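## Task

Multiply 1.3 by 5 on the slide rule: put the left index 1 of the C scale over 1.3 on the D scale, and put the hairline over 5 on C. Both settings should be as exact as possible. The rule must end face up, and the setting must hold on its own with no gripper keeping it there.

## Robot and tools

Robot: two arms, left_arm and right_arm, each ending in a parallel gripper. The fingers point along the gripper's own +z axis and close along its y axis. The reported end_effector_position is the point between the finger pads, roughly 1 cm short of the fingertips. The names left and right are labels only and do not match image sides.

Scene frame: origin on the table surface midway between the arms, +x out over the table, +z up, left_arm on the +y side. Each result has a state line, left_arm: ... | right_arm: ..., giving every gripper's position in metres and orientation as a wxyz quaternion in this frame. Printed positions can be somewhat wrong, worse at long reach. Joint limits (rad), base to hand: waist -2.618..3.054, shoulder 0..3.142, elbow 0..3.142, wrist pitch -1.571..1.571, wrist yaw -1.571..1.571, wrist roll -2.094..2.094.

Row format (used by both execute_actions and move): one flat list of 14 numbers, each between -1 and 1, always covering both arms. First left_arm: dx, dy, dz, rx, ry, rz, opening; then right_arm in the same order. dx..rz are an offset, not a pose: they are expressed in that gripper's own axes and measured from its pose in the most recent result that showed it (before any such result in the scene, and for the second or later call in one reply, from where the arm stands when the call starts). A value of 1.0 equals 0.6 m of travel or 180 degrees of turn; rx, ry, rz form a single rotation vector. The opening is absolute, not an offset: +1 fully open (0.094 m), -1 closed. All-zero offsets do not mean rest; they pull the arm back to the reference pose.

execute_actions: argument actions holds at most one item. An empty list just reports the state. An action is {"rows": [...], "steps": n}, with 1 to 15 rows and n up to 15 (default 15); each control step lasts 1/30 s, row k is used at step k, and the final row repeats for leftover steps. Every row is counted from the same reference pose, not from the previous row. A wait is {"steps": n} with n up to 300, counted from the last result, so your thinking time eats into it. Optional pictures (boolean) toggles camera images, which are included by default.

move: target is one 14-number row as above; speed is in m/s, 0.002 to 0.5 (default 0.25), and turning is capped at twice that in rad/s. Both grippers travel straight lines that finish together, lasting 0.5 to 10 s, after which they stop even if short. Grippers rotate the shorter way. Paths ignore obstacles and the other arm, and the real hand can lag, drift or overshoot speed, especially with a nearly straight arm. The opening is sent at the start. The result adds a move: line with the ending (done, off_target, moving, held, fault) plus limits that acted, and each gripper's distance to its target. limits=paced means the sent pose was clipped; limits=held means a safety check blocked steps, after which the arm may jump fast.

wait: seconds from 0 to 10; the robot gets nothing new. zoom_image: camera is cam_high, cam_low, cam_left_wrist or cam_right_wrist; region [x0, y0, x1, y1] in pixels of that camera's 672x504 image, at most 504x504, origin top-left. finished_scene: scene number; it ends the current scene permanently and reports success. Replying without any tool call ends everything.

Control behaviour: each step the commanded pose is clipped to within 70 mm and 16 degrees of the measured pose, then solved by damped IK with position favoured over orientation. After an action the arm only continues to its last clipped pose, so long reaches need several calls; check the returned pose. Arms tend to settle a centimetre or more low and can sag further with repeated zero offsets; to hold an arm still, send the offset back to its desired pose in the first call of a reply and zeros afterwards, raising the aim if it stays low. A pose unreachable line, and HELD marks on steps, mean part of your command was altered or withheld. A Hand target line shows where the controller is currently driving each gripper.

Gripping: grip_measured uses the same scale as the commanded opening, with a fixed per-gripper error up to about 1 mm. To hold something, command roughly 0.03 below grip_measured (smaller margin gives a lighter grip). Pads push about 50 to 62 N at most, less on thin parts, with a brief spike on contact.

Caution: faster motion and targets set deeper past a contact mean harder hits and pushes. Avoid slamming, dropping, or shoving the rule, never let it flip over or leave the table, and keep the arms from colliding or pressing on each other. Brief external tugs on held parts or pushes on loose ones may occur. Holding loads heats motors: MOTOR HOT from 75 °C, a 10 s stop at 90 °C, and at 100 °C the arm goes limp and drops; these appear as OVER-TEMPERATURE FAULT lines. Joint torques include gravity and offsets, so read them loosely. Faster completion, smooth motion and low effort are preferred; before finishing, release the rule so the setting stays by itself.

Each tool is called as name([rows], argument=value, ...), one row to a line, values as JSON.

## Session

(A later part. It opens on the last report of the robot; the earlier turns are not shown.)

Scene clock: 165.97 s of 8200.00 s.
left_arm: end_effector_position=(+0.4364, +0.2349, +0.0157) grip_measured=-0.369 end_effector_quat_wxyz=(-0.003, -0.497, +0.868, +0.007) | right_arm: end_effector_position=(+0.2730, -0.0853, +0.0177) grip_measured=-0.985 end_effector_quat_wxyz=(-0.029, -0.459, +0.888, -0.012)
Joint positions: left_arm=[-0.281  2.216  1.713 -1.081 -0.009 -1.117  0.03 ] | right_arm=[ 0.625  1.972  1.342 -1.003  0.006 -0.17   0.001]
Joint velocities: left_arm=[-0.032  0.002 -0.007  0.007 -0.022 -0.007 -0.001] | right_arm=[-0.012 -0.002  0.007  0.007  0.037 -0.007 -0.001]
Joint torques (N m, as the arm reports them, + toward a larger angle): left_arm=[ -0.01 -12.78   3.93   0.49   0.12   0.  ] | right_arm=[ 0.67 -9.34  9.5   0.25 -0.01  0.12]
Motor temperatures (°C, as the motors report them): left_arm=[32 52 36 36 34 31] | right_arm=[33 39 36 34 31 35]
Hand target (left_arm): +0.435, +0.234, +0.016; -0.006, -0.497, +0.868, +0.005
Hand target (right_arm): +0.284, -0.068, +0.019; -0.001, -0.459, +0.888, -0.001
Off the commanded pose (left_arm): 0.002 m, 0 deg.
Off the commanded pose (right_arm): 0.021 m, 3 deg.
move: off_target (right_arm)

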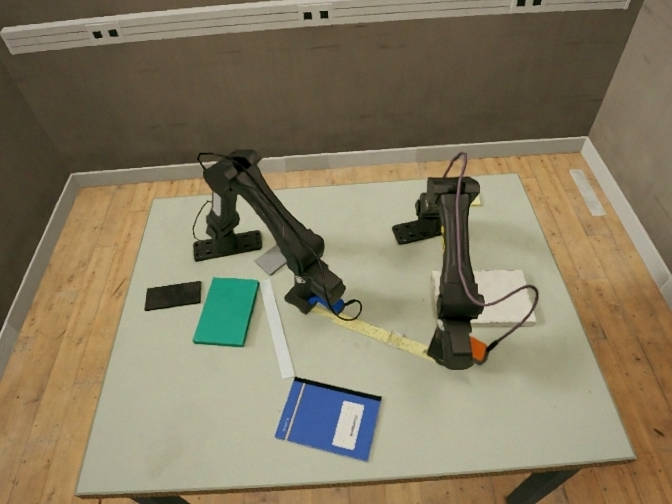

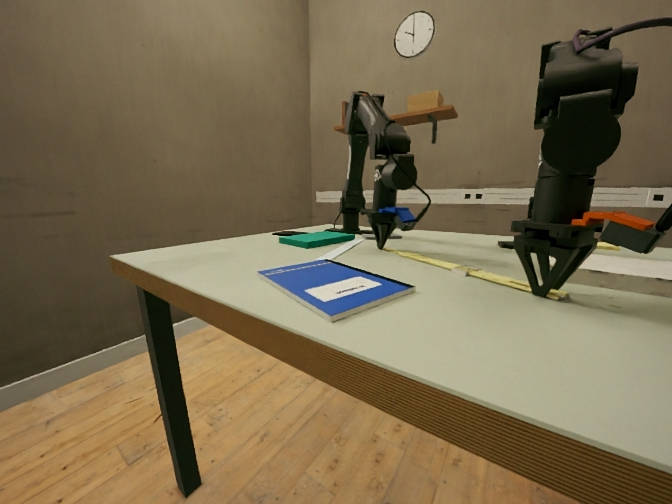

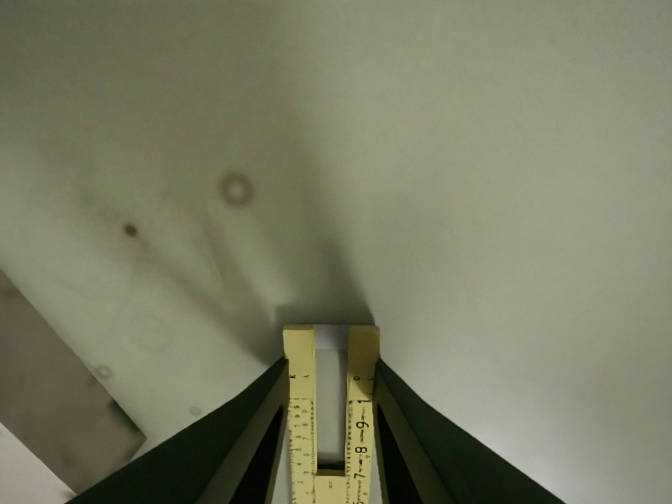

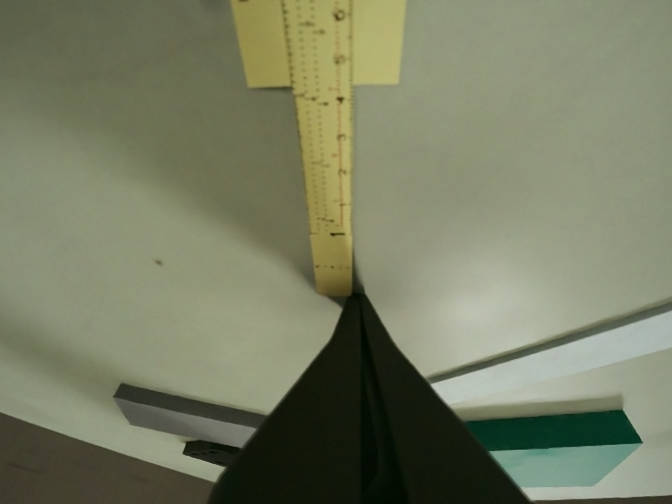

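move(target=[0,0,0,0,0,0,-0.4,0.012,0.004,-0.002,0,-0.015,-0.024,-1], speed=0.03)

move(target=[0,0,0,0,0,0,-0.4,0,0.02,0,0,0,0,-1], speed=0.03)

Scene clock: 170.47 s of 8200.00 s.
left_arm: end_effector_position=(+0.4365, +0.2350, +0.0157) grip_measured=-0.369 end_effector_quat_wxyz=(-0.003, -0.497, +0.868, +0.007) | right_arm: end_effector_position=(+0.2673, -0.0910, +0.0176) grip_measured=-0.985 end_effector_quat_wxyz=(-0.018, -0.489, +0.872, -0.008)
Joint positions: left_arm=[-0.281  2.216  1.713 -1.081 -0.009 -1.117  0.03 ] | right_arm=[ 0.625  1.924  1.274 -0.96   0.006 -0.236  0.001]
Joint velocities: left_arm=[ 0.002 -0.007  0.007 -0.051  0.007  0.022  0.   ] | right_arm=[ 0.012  0.002 -0.002 -0.051 -0.037 -0.007  0.   ]
Joint torques (N m, as the arm reports them, + toward a larger angle): left_arm=[  0.04 -12.87   3.97   0.53   0.01   0.02] | right_arm=[ -0.04 -12.18   4.7    0.05  -0.08  -0.08]
Motor temperatures (°C, as the motors report them): left_arm=[32 52 36 36 34 31] | right_arm=[33 39 36 34 31 35]
Hand target (left_arm): +0.436, +0.235, +0.016; -0.003, -0.497, +0.868, +0.007
Hand target (right_arm): +0.267, -0.090, +0.020; -0.008, -0.493, +0.870, -0.001
Off the commanded pose (left_arm): 0.000 m, 0 deg.
Off the commanded pose (right_arm): 0.002 m, 2 deg.
move: done

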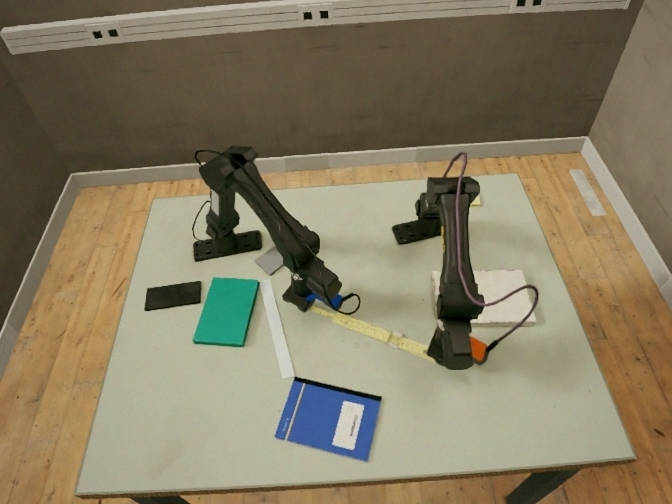

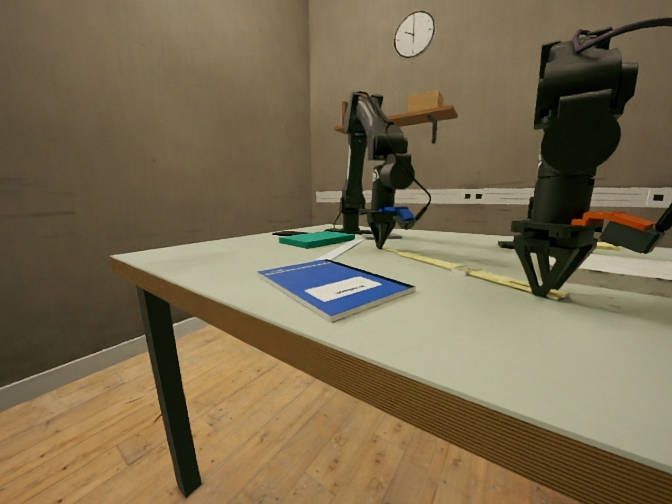

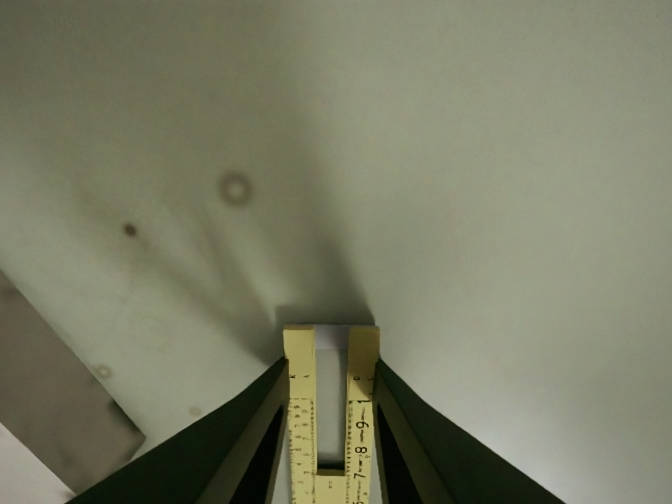

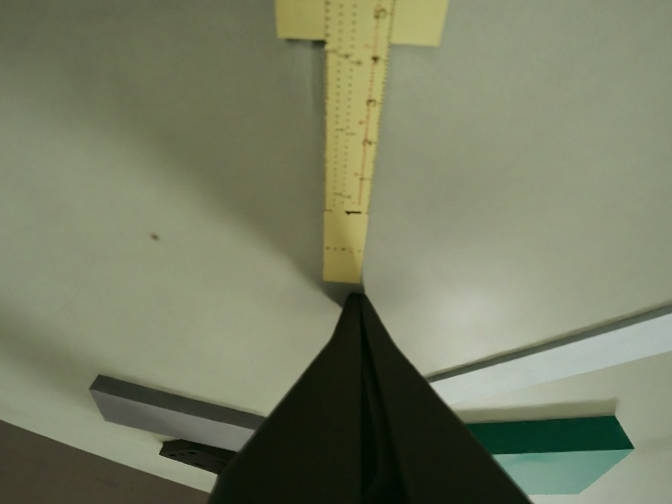

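Scene clock: 171.20 s of 8200.00 s.
left_arm: end_effector_position=(+0.4365, +0.2350, +0.0157) grip_measured=-0.369 end_effector_quat_wxyz=(-0.003, -0.497, +0.868, +0.007) | right_arm: end_effector_position=(+0.2609, -0.0847, +0.0176) grip_measured=-0.985 end_effector_quat_wxyz=(-0.018, -0.490, +0.872, -0.009)
Joint positions: left_arm=[-0.281  2.216  1.713 -1.081 -0.009 -1.117  0.03 ] | right_arm=[ 0.653  1.924  1.274 -0.96   0.006 -0.212  0.001]
Joint velocities: left_arm=[-0.017  0.007  0.012 -0.066  0.051 -0.022  0.   ] | right_arm=[-0.012  0.002 -0.022 -0.037  0.037  0.007 -0.   ]
Joint torques (N m, as the arm reports them, + toward a larger angle): left_arm=[  0.12 -12.94   3.79   0.53   0.01  -0.02] | right_arm=[  0.64 -11.16   5.69  -0.15  -0.03   0.05]
Motor temperatures (°C, as the motors report them): left_arm=[32 52 36 36 34 31] | right_arm=[33 39 36 34 31 35]
Hand target (left_arm): +0.436, +0.235, +0.016; -0.003, -0.497, +0.868, +0.007
Hand target (right_arm): +0.257, -0.085, +0.017; -0.018, -0.489, +0.872, -0.008
Off the commanded pose (left_arm): 0.000 m, 0 deg.
Off the commanded pose (right_arm): 0.004 m, 0 deg.
move: done

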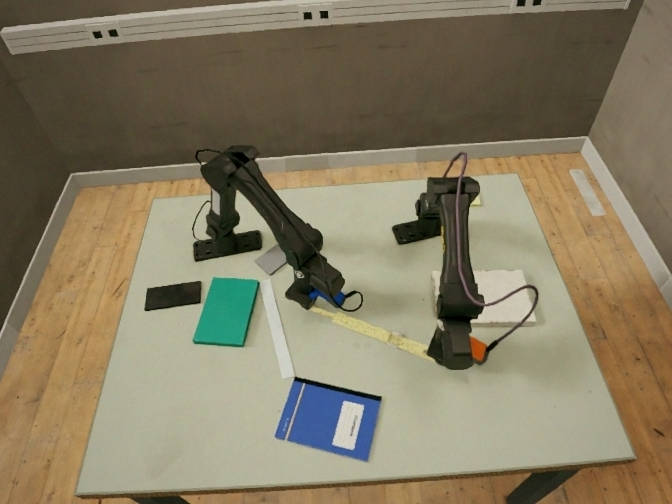

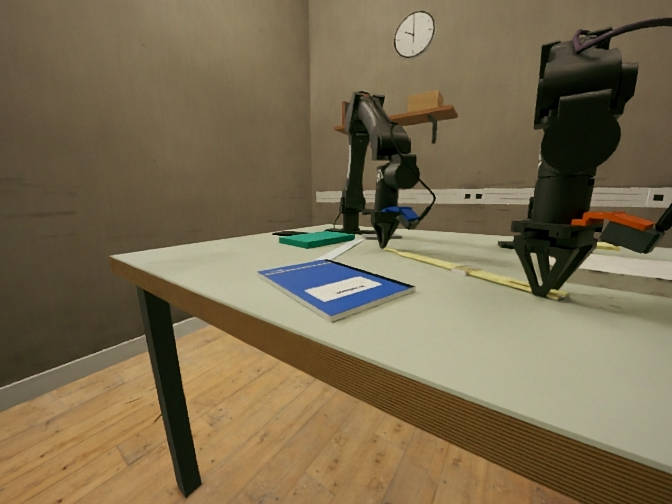

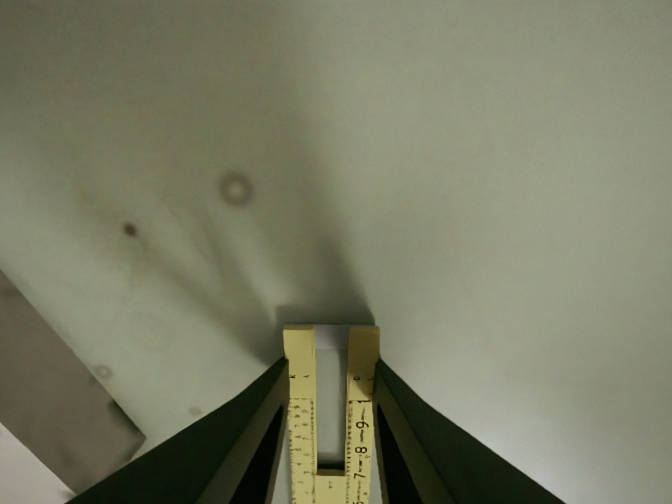

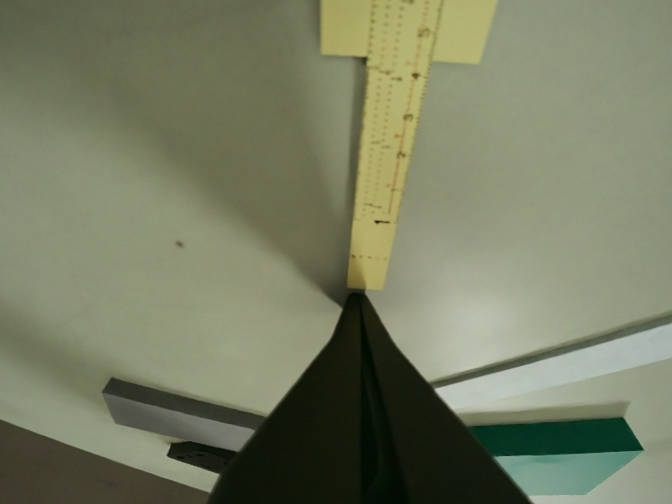

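move(target=[0,0,0,0,0,0,-0.4,-0.075,-0.014,0,0,0,0.008,-1], speed=0.025)

Scene clock: 174.83 s of 8200.00 s.
left_arm: end_effector_position=(+0.4372, +0.2358, +0.0157) grip_measured=-0.369 end_effector_quat_wxyz=(-0.000, -0.497, +0.868, +0.009) | right_arm: end_effector_position=(+0.2768, -0.0679, +0.0182) grip_measured=-0.985 end_effector_quat_wxyz=(-0.049, -0.482, +0.875, -0.019)
Joint positions: left_arm=[-0.281  2.216  1.713 -1.078 -0.014 -1.117  0.03 ] | right_arm=[ 0.653  2.064  1.475 -1.087  0.006 -0.195  0.001]
Joint velocities: left_arm=[-0.012 -0.002 -0.017  0.022  0.022  0.007 -0.001] | right_arm=[ 0.002  0.007 -0.002 -0.037 -0.037  0.007 -0.002]
Joint torques (N m, as the arm reports them, + toward a larger angle): left_arm=[  0.03 -12.79   3.87   0.5    0.08  -0.03] | right_arm=[ 0.28 -9.93  9.6   0.26  0.01  0.13]
Motor temperatures (°C, as the motors report them): left_arm=[32 51 36 36 34 31] | right_arm=[33 39 36 34 31 35]
Hand target (left_arm): +0.436, +0.235, +0.016; -0.003, -0.497, +0.868, +0.007
Hand target (right_arm): +0.291, -0.052, +0.016; -0.018, -0.479, +0.878, -0.009
Off the commanded pose (left_arm): 0.001 m, 0 deg.
Off the commanded pose (right_arm): 0.023 m, 4 deg.
move: off_target (right_arm)

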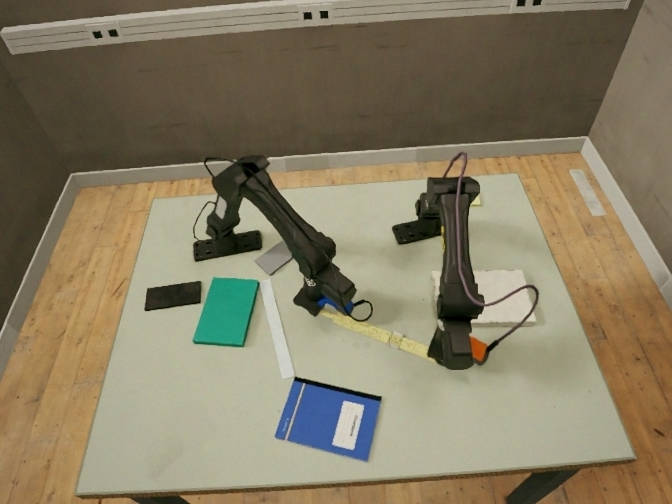

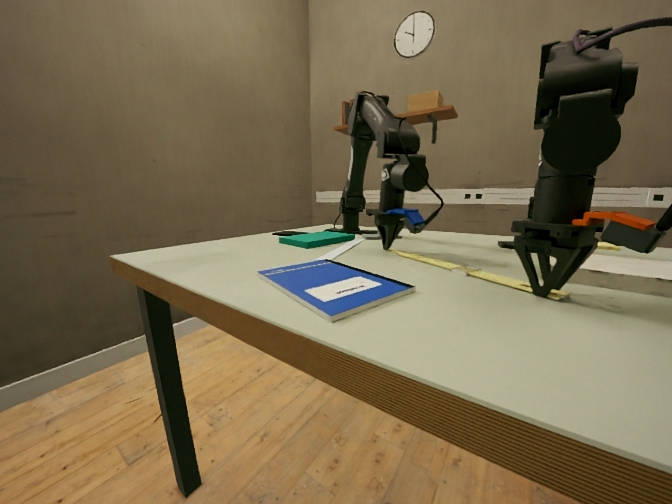

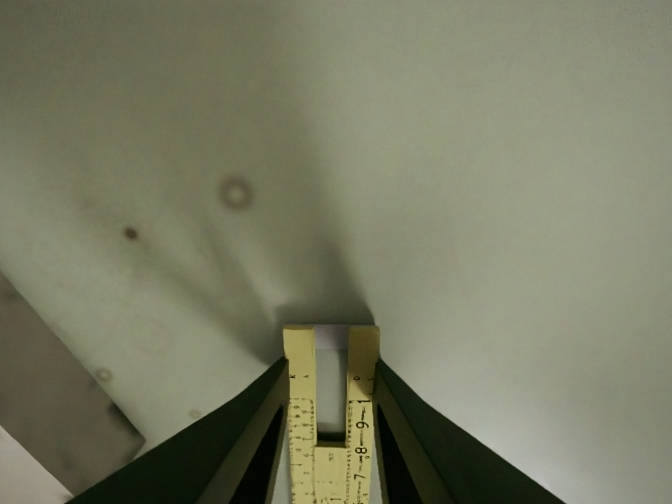

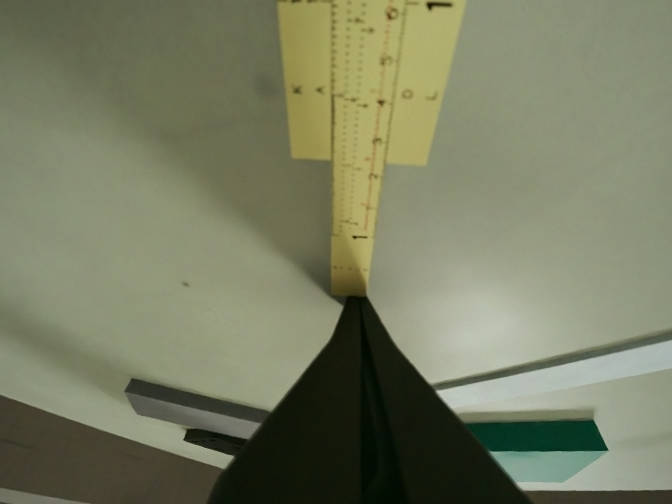

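move(target=[0,0,0,0,0,0,-0.4,-0.08,0.008,0.003,0,-0.015,0,-1], speed=0.025)

Scene clock: 178.97 s of 8200.00 s.
left_arm: end_effector_position=(+0.4375, +0.2363, +0.0157) grip_measured=-0.369 end_effector_quat_wxyz=(+0.001, -0.497, +0.868, +0.010) | right_arm: end_effector_position=(+0.2870, -0.0481, +0.0187) grip_measured=-0.985 end_effector_quat_wxyz=(-0.060, -0.481, +0.874, -0.025)
Joint positions: left_arm=[-0.281  2.216  1.713 -1.077 -0.017 -1.117  0.03 ] | right_arm=[ 0.67   2.165  1.635 -1.169  0.009 -0.177  0.001]
Joint velocities: left_arm=[ 0.007 -0.002 -0.002 -0.051 -0.022 -0.051 -0.   ] | right_arm=[-0.007 -0.002  0.007 -0.066 -0.022  0.037 -0.001]
Joint torques (N m, as the arm reports them, + toward a larger angle): left_arm=[  0.07 -12.85   3.82   0.51   0.02  -0.03] | right_arm=[  0.71 -10.     9.24   0.38  -0.13   0.05]
Motor temperatures (°C, as the motors report them): left_arm=[32 51 36 36 34 31] | right_arm=[33 39 36 34 31 35]
Hand target (left_arm): +0.437, +0.236, +0.016; -0.000, -0.497, +0.868, +0.009
Hand target (right_arm): +0.298, -0.026, +0.012; -0.029, -0.483, +0.875, -0.007
Off the commanded pose (left_arm): 0.001 m, 0 deg.
Off the commanded pose (right_arm): 0.027 m, 4 deg.
move: off_target (right_arm)

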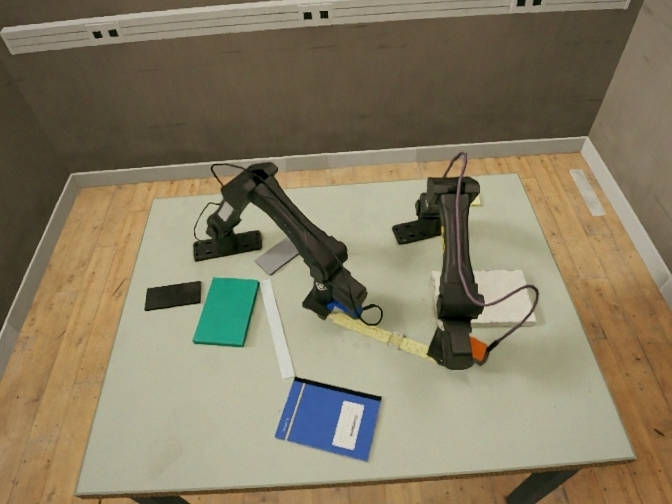

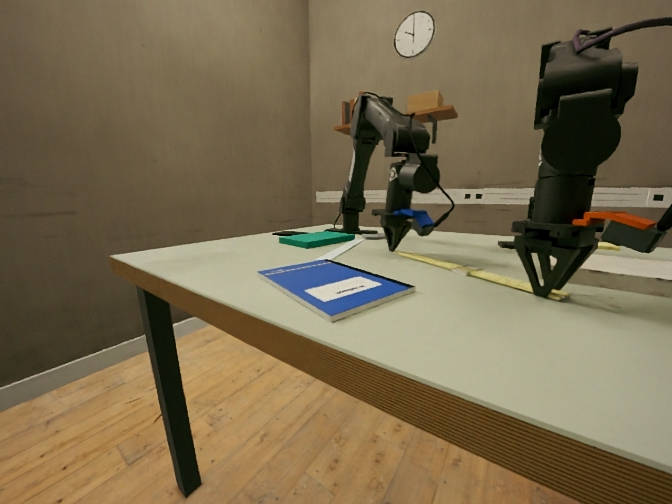

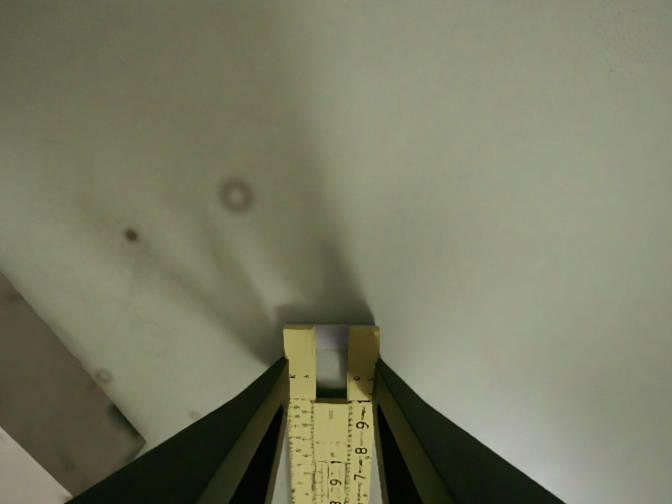

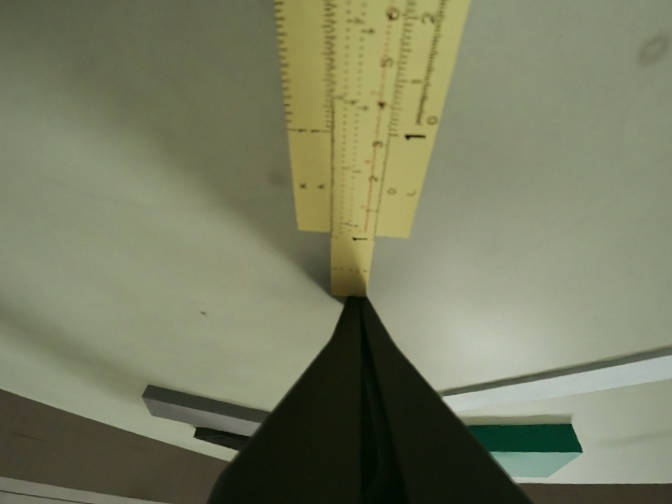

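move(target=[0,0,0,0,0,0,-0.4,-0.07,0.012,0,0,-0.025,0,-1], speed=0.02)

Scene clock: 183.87 s of 8200.00 s.
left_arm: end_effector_position=(+0.4382, +0.2374, +0.0158) grip_measured=-0.369 end_effector_quat_wxyz=(+0.004, -0.497, +0.868, +0.011) | right_arm: end_effector_position=(+0.2938, -0.0333, +0.0193) grip_measured=-0.985 end_effector_quat_wxyz=(-0.057, -0.481, +0.875, -0.026)
Joint positions: left_arm=[-0.281  2.216  1.713 -1.075 -0.023 -1.117  0.03 ] | right_arm=[ 0.684  2.221  1.728 -1.203  0.011 -0.161  0.001]
Joint velocities: left_arm=[-0.012  0.007 -0.017  0.007  0.081 -0.022 -0.001] | right_arm=[ 0.002 -0.012 -0.002  0.022  0.022  0.007 -0.001]
Joint torques (N m, as the arm reports them, + toward a larger angle): left_arm=[  0.05 -12.99   4.     0.54   0.06   0.  ] | right_arm=[  1.3  -11.14   9.06   0.32  -0.09   0.05]
Motor temperatures (°C, as the motors report them): left_arm=[32 51 36 36 34 31] | right_arm=[33 39 36 34 31 35]
Hand target (left_arm): +0.438, +0.236, +0.016; +0.001, -0.497, +0.868, +0.009
Hand target (right_arm): +0.303, -0.010, +0.014; -0.026, -0.483, +0.875, -0.006
Off the commanded pose (left_arm): 0.001 m, 0 deg.
Off the commanded pose (right_arm): 0.027 m, 4 deg.
move: off_target (right_arm)

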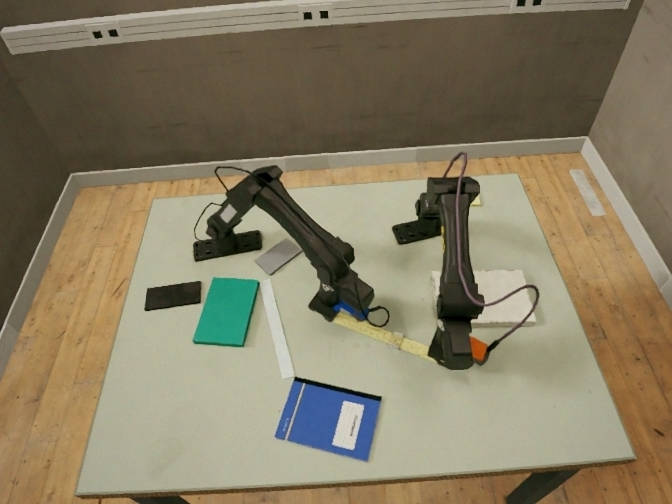

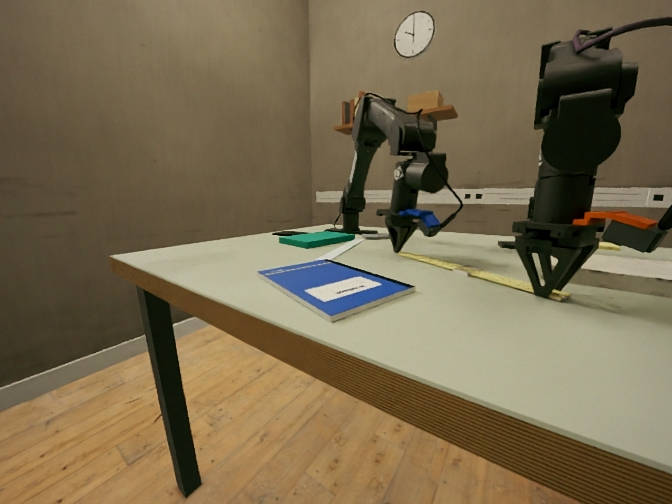

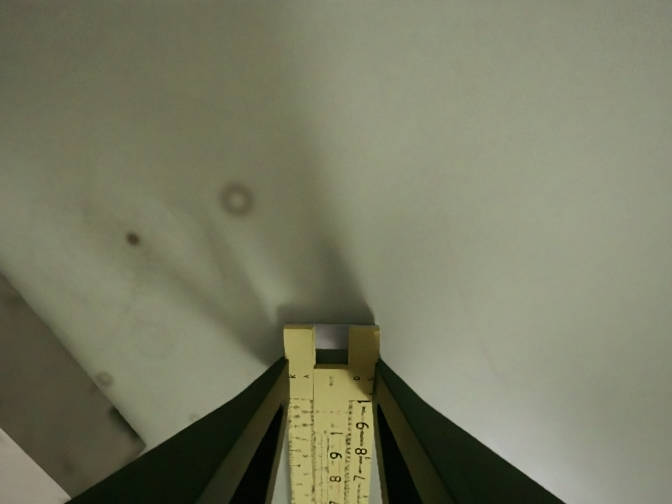

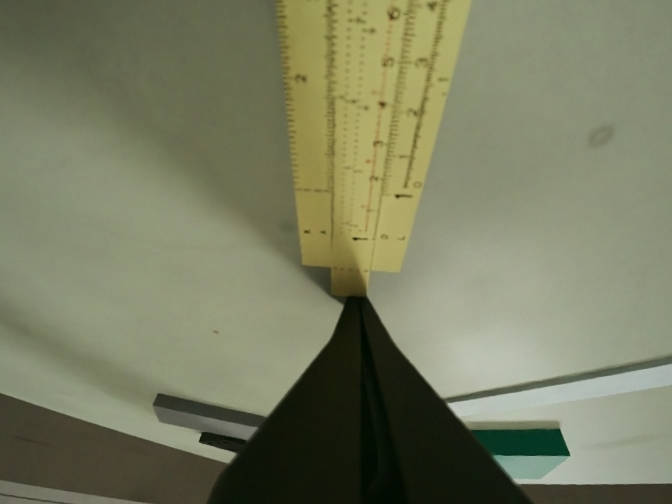

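move(target=[0,0,0,0,0,0,-0.4,-0.065,0.012,-0.003,0,-0.025,0,-1], speed=0.015)

Scene clock: 191.10 s of 8200.00 s.
left_arm: end_effector_position=(+0.4386, +0.2385, +0.0158) grip_measured=-0.369 end_effector_quat_wxyz=(+0.006, -0.497, +0.868, +0.014) | right_arm: end_effector_position=(+0.2997, -0.0199, +0.0198) grip_measured=-0.985 end_effector_quat_wxyz=(-0.055, -0.480, +0.875, -0.027)
Joint positions: left_arm=[-0.281  2.216  1.713 -1.073 -0.03  -1.117  0.03 ] | right_arm=[ 0.696  2.273  1.818 -1.237  0.012 -0.147  0.001]
Joint velocities: left_arm=[-0.002  0.007 -0.007 -0.081  0.081 -0.007 -0.001] | right_arm=[-0.002  0.002  0.017 -0.081 -0.007  0.007  0.   ]
Joint torques (N m, as the arm reports them, + toward a larger angle): left_arm=[ -0.03 -12.9    3.85   0.57   0.06   0.01] | right_arm=[  1.18 -11.95   9.85   0.27  -0.15   0.09]
Motor temperatures (°C, as the motors report them): left_arm=[32 51 36 36 34 31] | right_arm=[33 39 36 34 31 35]
Hand target (left_arm): +0.438, +0.237, +0.016; +0.004, -0.497, +0.868, +0.012
Hand target (right_arm): +0.308, +0.002, +0.017; -0.023, -0.482, +0.876, -0.007
Off the commanded pose (left_arm): 0.001 m, 0 deg.
Off the commanded pose (right_arm): 0.025 m, 4 deg.
After step 90, 1.37 s passed at rest.
move: off_target (right_arm)

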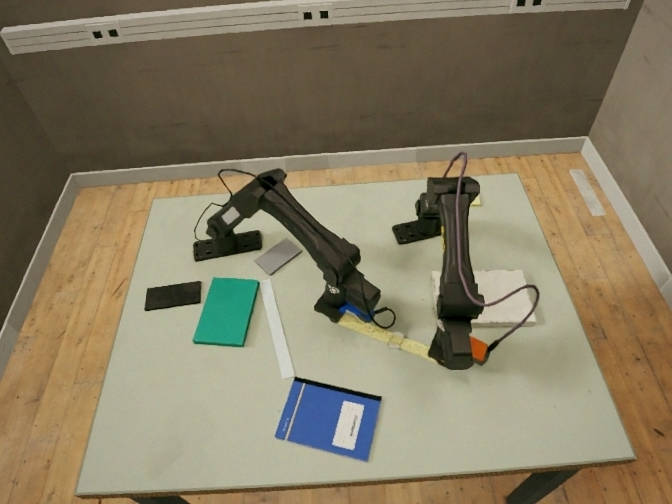

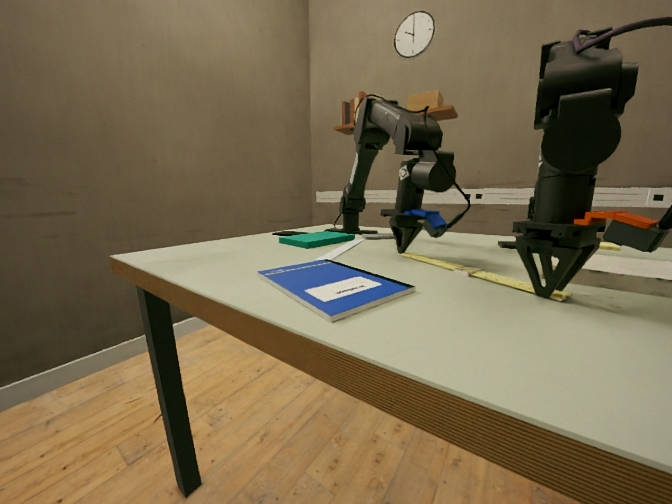

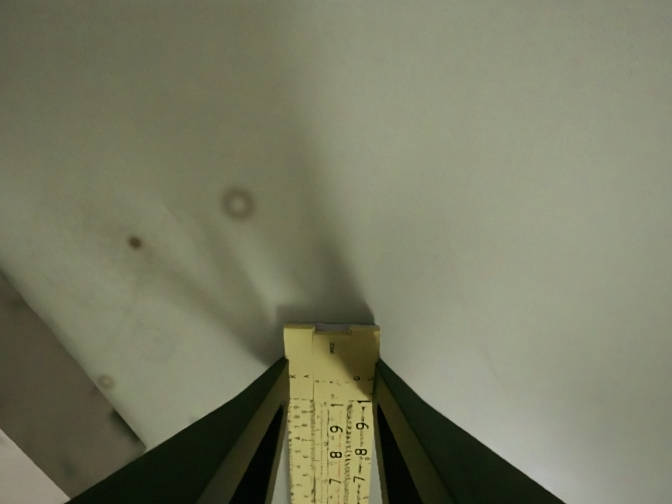

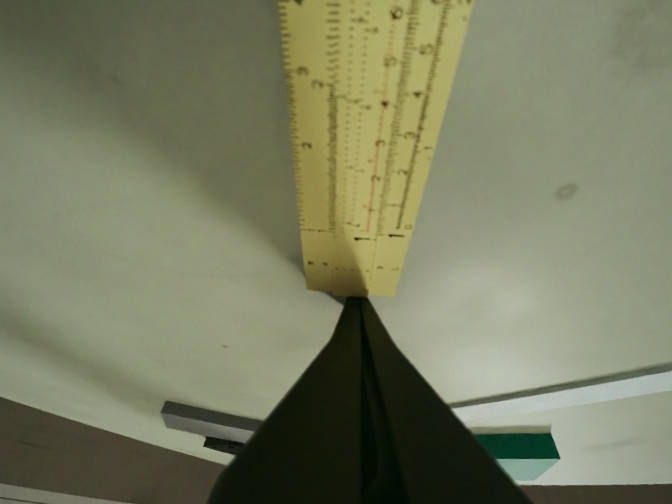

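move(target=[0,0,0,0,0,0,-0.4,-0.062,0.014,-0.003,0,-0.025,0,-1], speed=0.015)

Scene clock: 195.60 s of 8200.00 s.
left_arm: end_effector_position=(+0.4406, +0.2420, +0.0159) grip_measured=-0.369 end_effector_quat_wxyz=(+0.015, -0.496, +0.868, +0.020) | right_arm: end_effector_position=(+0.3017, -0.0130, +0.0202) grip_measured=-0.985 end_effector_quat_wxyz=(-0.062, -0.478, +0.876, -0.034)
Joint positions: left_arm=[-0.281  2.216  1.713 -1.066 -0.05  -1.115  0.03 ] | right_arm=[ 0.706  2.321  1.899 -1.288  0.019 -0.133  0.001]
Joint velocities: left_arm=[ 0.002  0.007 -0.002  0.051 -0.037 -0.051 -0.   ] | right_arm=[-0.012 -0.022 -0.017 -0.037 -0.066 -0.037 -0.001]
Joint torques (N m, as the arm reports them, + toward a larger angle): left_arm=[  0.06 -12.8    3.84   0.51   0.22  -0.04] | right_arm=[  1.52 -12.52   9.7    0.42  -0.21   0.07]
Motor temperatures (°C, as the motors report them): left_arm=[32 51 36 36 34 31] | right_arm=[33 40 36 34 31 35]
Hand target (left_arm): +0.439, +0.239, +0.016; +0.007, -0.497, +0.868, +0.014
Hand target (right_arm): +0.312, +0.014, +0.019; -0.021, -0.481, +0.876, -0.008
Off the commanded pose (left_arm): 0.004 m, 1 deg.
Off the commanded pose (right_arm): 0.031 m, 6 deg.
move: off_target (right_arm)

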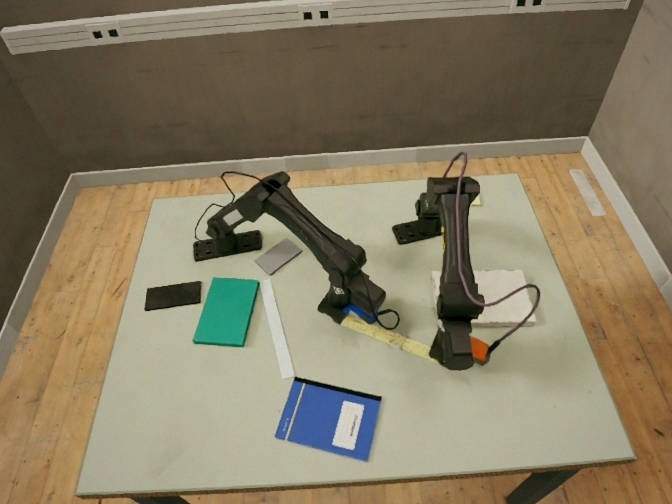

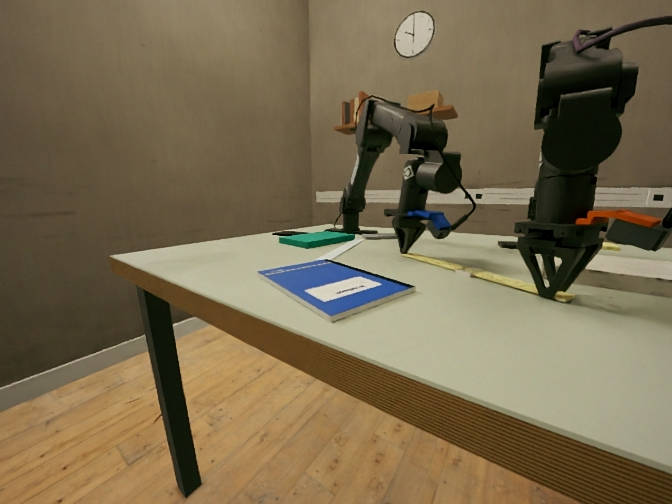

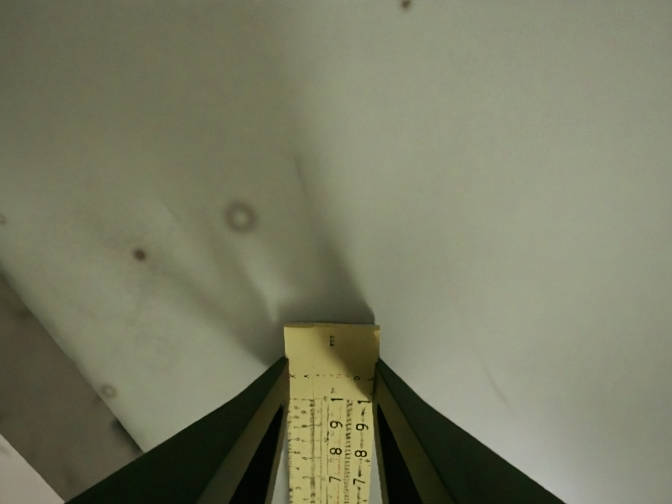

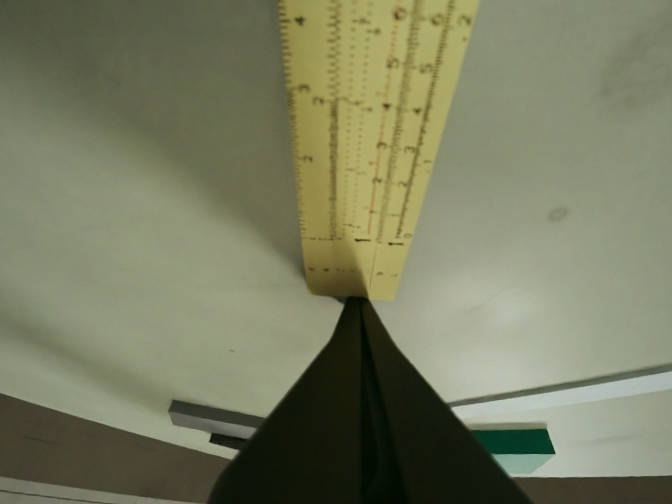

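move(target=[0,0,0,0,0,0,-0.4,0.03,0,-0.008,0,-0.045,0,-1], speed=0.03)

move(target=[0,0,0,0,0,0,-0.4,0,-0.05,0,0,0,0,0], speed=0.04)

Scene clock: 207.13 s of 8200.00 s.
left_arm: end_effector_position=(+0.4407, +0.2422, +0.0159) grip_measured=-0.369 end_effector_quat_wxyz=(+0.015, -0.496, +0.868, +0.020) | right_arm: end_effector_position=(+0.2893, -0.0283, +0.0234) grip_measured=-0.985 end_effector_quat_wxyz=(-0.013, -0.480, +0.877, -0.011)
Joint positions: left_arm=[-0.281  2.216  1.713 -1.066 -0.051 -1.115  0.03 ] | right_arm=[ 0.701  2.128  1.602 -1.076  0.011 -0.14   0.001]
Joint velocities: left_arm=[ 0.012 -0.002 -0.017  0.037  0.095  0.037 -0.   ] | right_arm=[-0.002  0.002 -0.007  0.066 -0.066 -0.007 -0.001]
Joint torques (N m, as the arm reports them, + toward a larger angle): left_arm=[  0.09 -12.83   3.8    0.56   0.01  -0.02] | right_arm=[ -0.65 -14.9    5.5    0.07  -0.1   -0.06]
Motor temperatures (°C, as the motors report them): left_arm=[32 51 36 36 34 31] | right_arm=[33 40 36 34 31 35]
Hand target (left_arm): +0.441, +0.242, +0.016; +0.015, -0.496, +0.868, +0.020
Hand target (right_arm): +0.292, -0.027, +0.028; +0.001, -0.480, +0.877, -0.001
Off the commanded pose (left_arm): 0.000 m, 0 deg.
Off the commanded pose (right_arm): 0.005 m, 2 deg.
After step 90, 5.93 s passed at rest.
move: done

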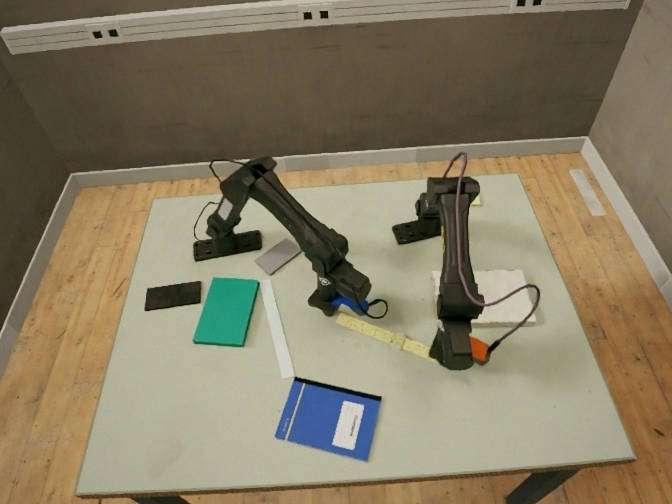

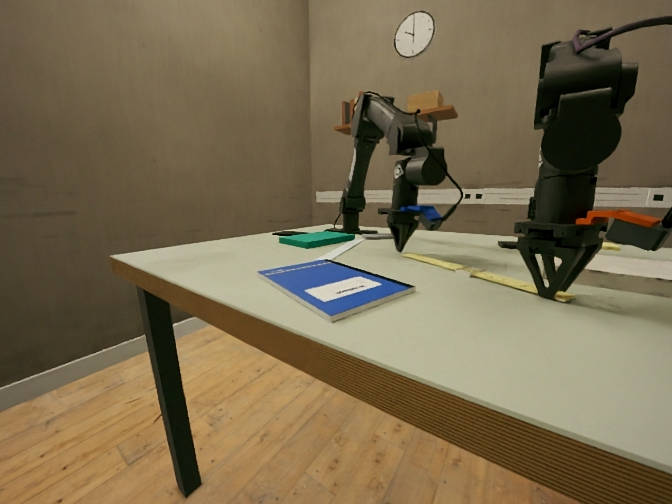

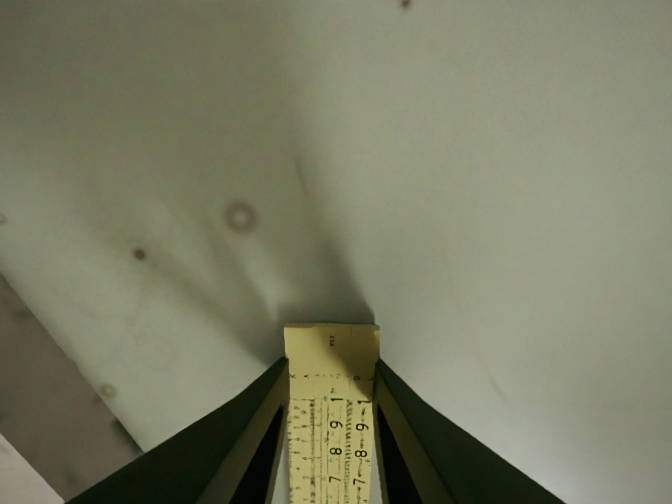

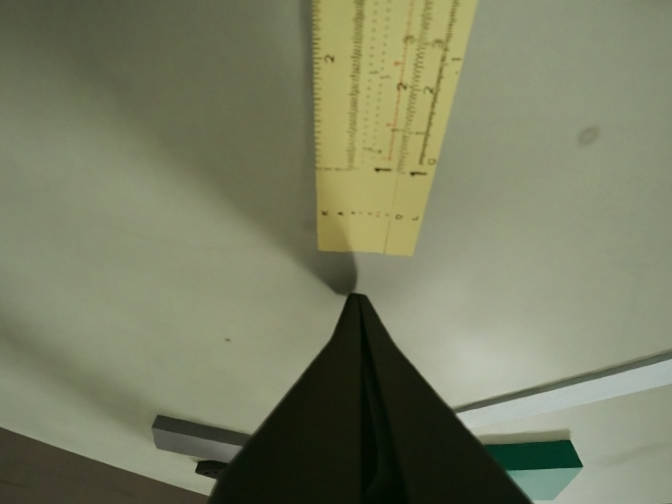

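Scene clock: 208.13 s of 8200.00 s.
left_arm: end_effector_position=(+0.4407, +0.2422, +0.0159) grip_measured=-0.369 end_effector_quat_wxyz=(+0.015, -0.496, +0.868, +0.020) | right_arm: end_effector_position=(+0.3078, -0.0467, +0.0195) grip_measured=-0.003 end_effector_quat_wxyz=(-0.018, -0.478, +0.878, -0.011)
Joint positions: left_arm=[-0.281  2.216  1.713 -1.066 -0.051 -1.115  0.03 ] | right_arm=[ 0.634  2.138  1.602 -1.076  0.01  -0.202  0.047]
Joint velocities: left_arm=[-0.002 -0.002  0.002  0.022 -0.007  0.081 -0.   ] | right_arm=[-0.022 -0.002  0.007  0.007 -0.051 -0.022  0.   ]
Joint torques (N m, as the arm reports them, + toward a larger angle): left_arm=[  0.09 -12.92   3.84   0.56  -0.04  -0.01] | right_arm=[ -0.5  -12.18   9.46  -0.28   0.06  -0.01]
Motor temperatures (°C, as the motors report them): left_arm=[32 51 36 36 34 31] | right_arm=[33 40 36 34 31 35]
Hand target (left_arm): +0.441, +0.242, +0.016; +0.015, -0.496, +0.868, +0.020
Hand target (right_arm): +0.315, -0.045, +0.024; -0.012, -0.480, +0.877, -0.011
Off the commanded pose (left_arm): 0.000 m, 0 deg.
Off the commanded pose (right_arm): 0.008 m, 1 deg.
move: done

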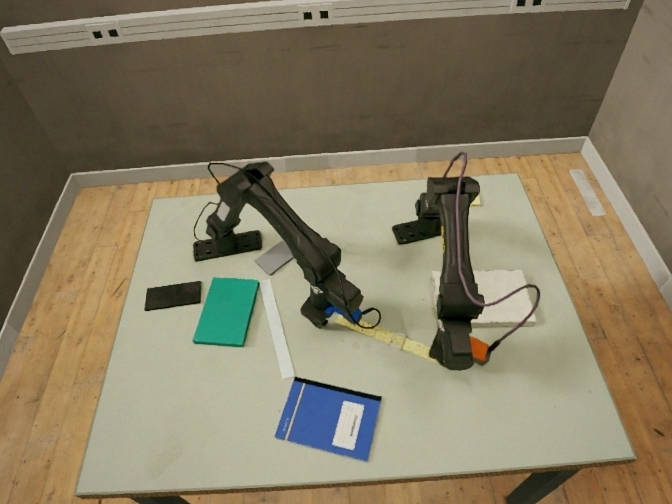

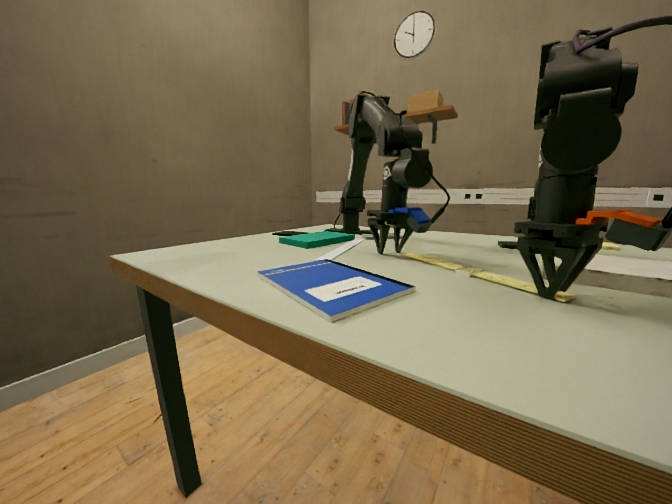

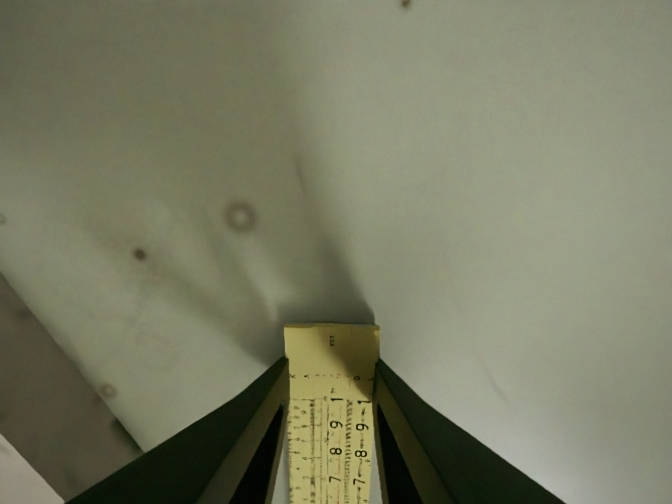

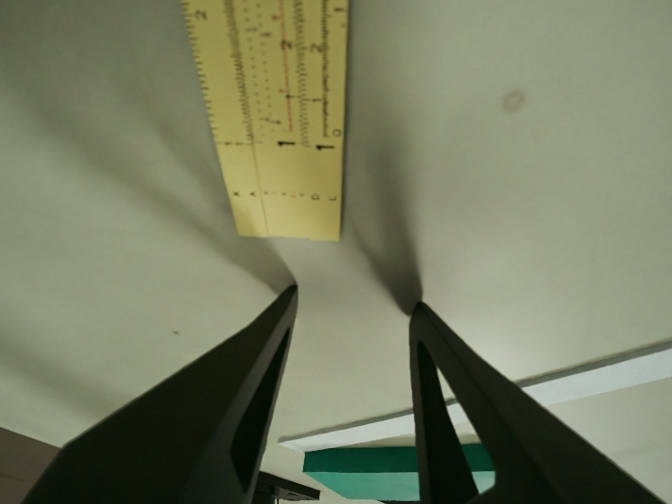

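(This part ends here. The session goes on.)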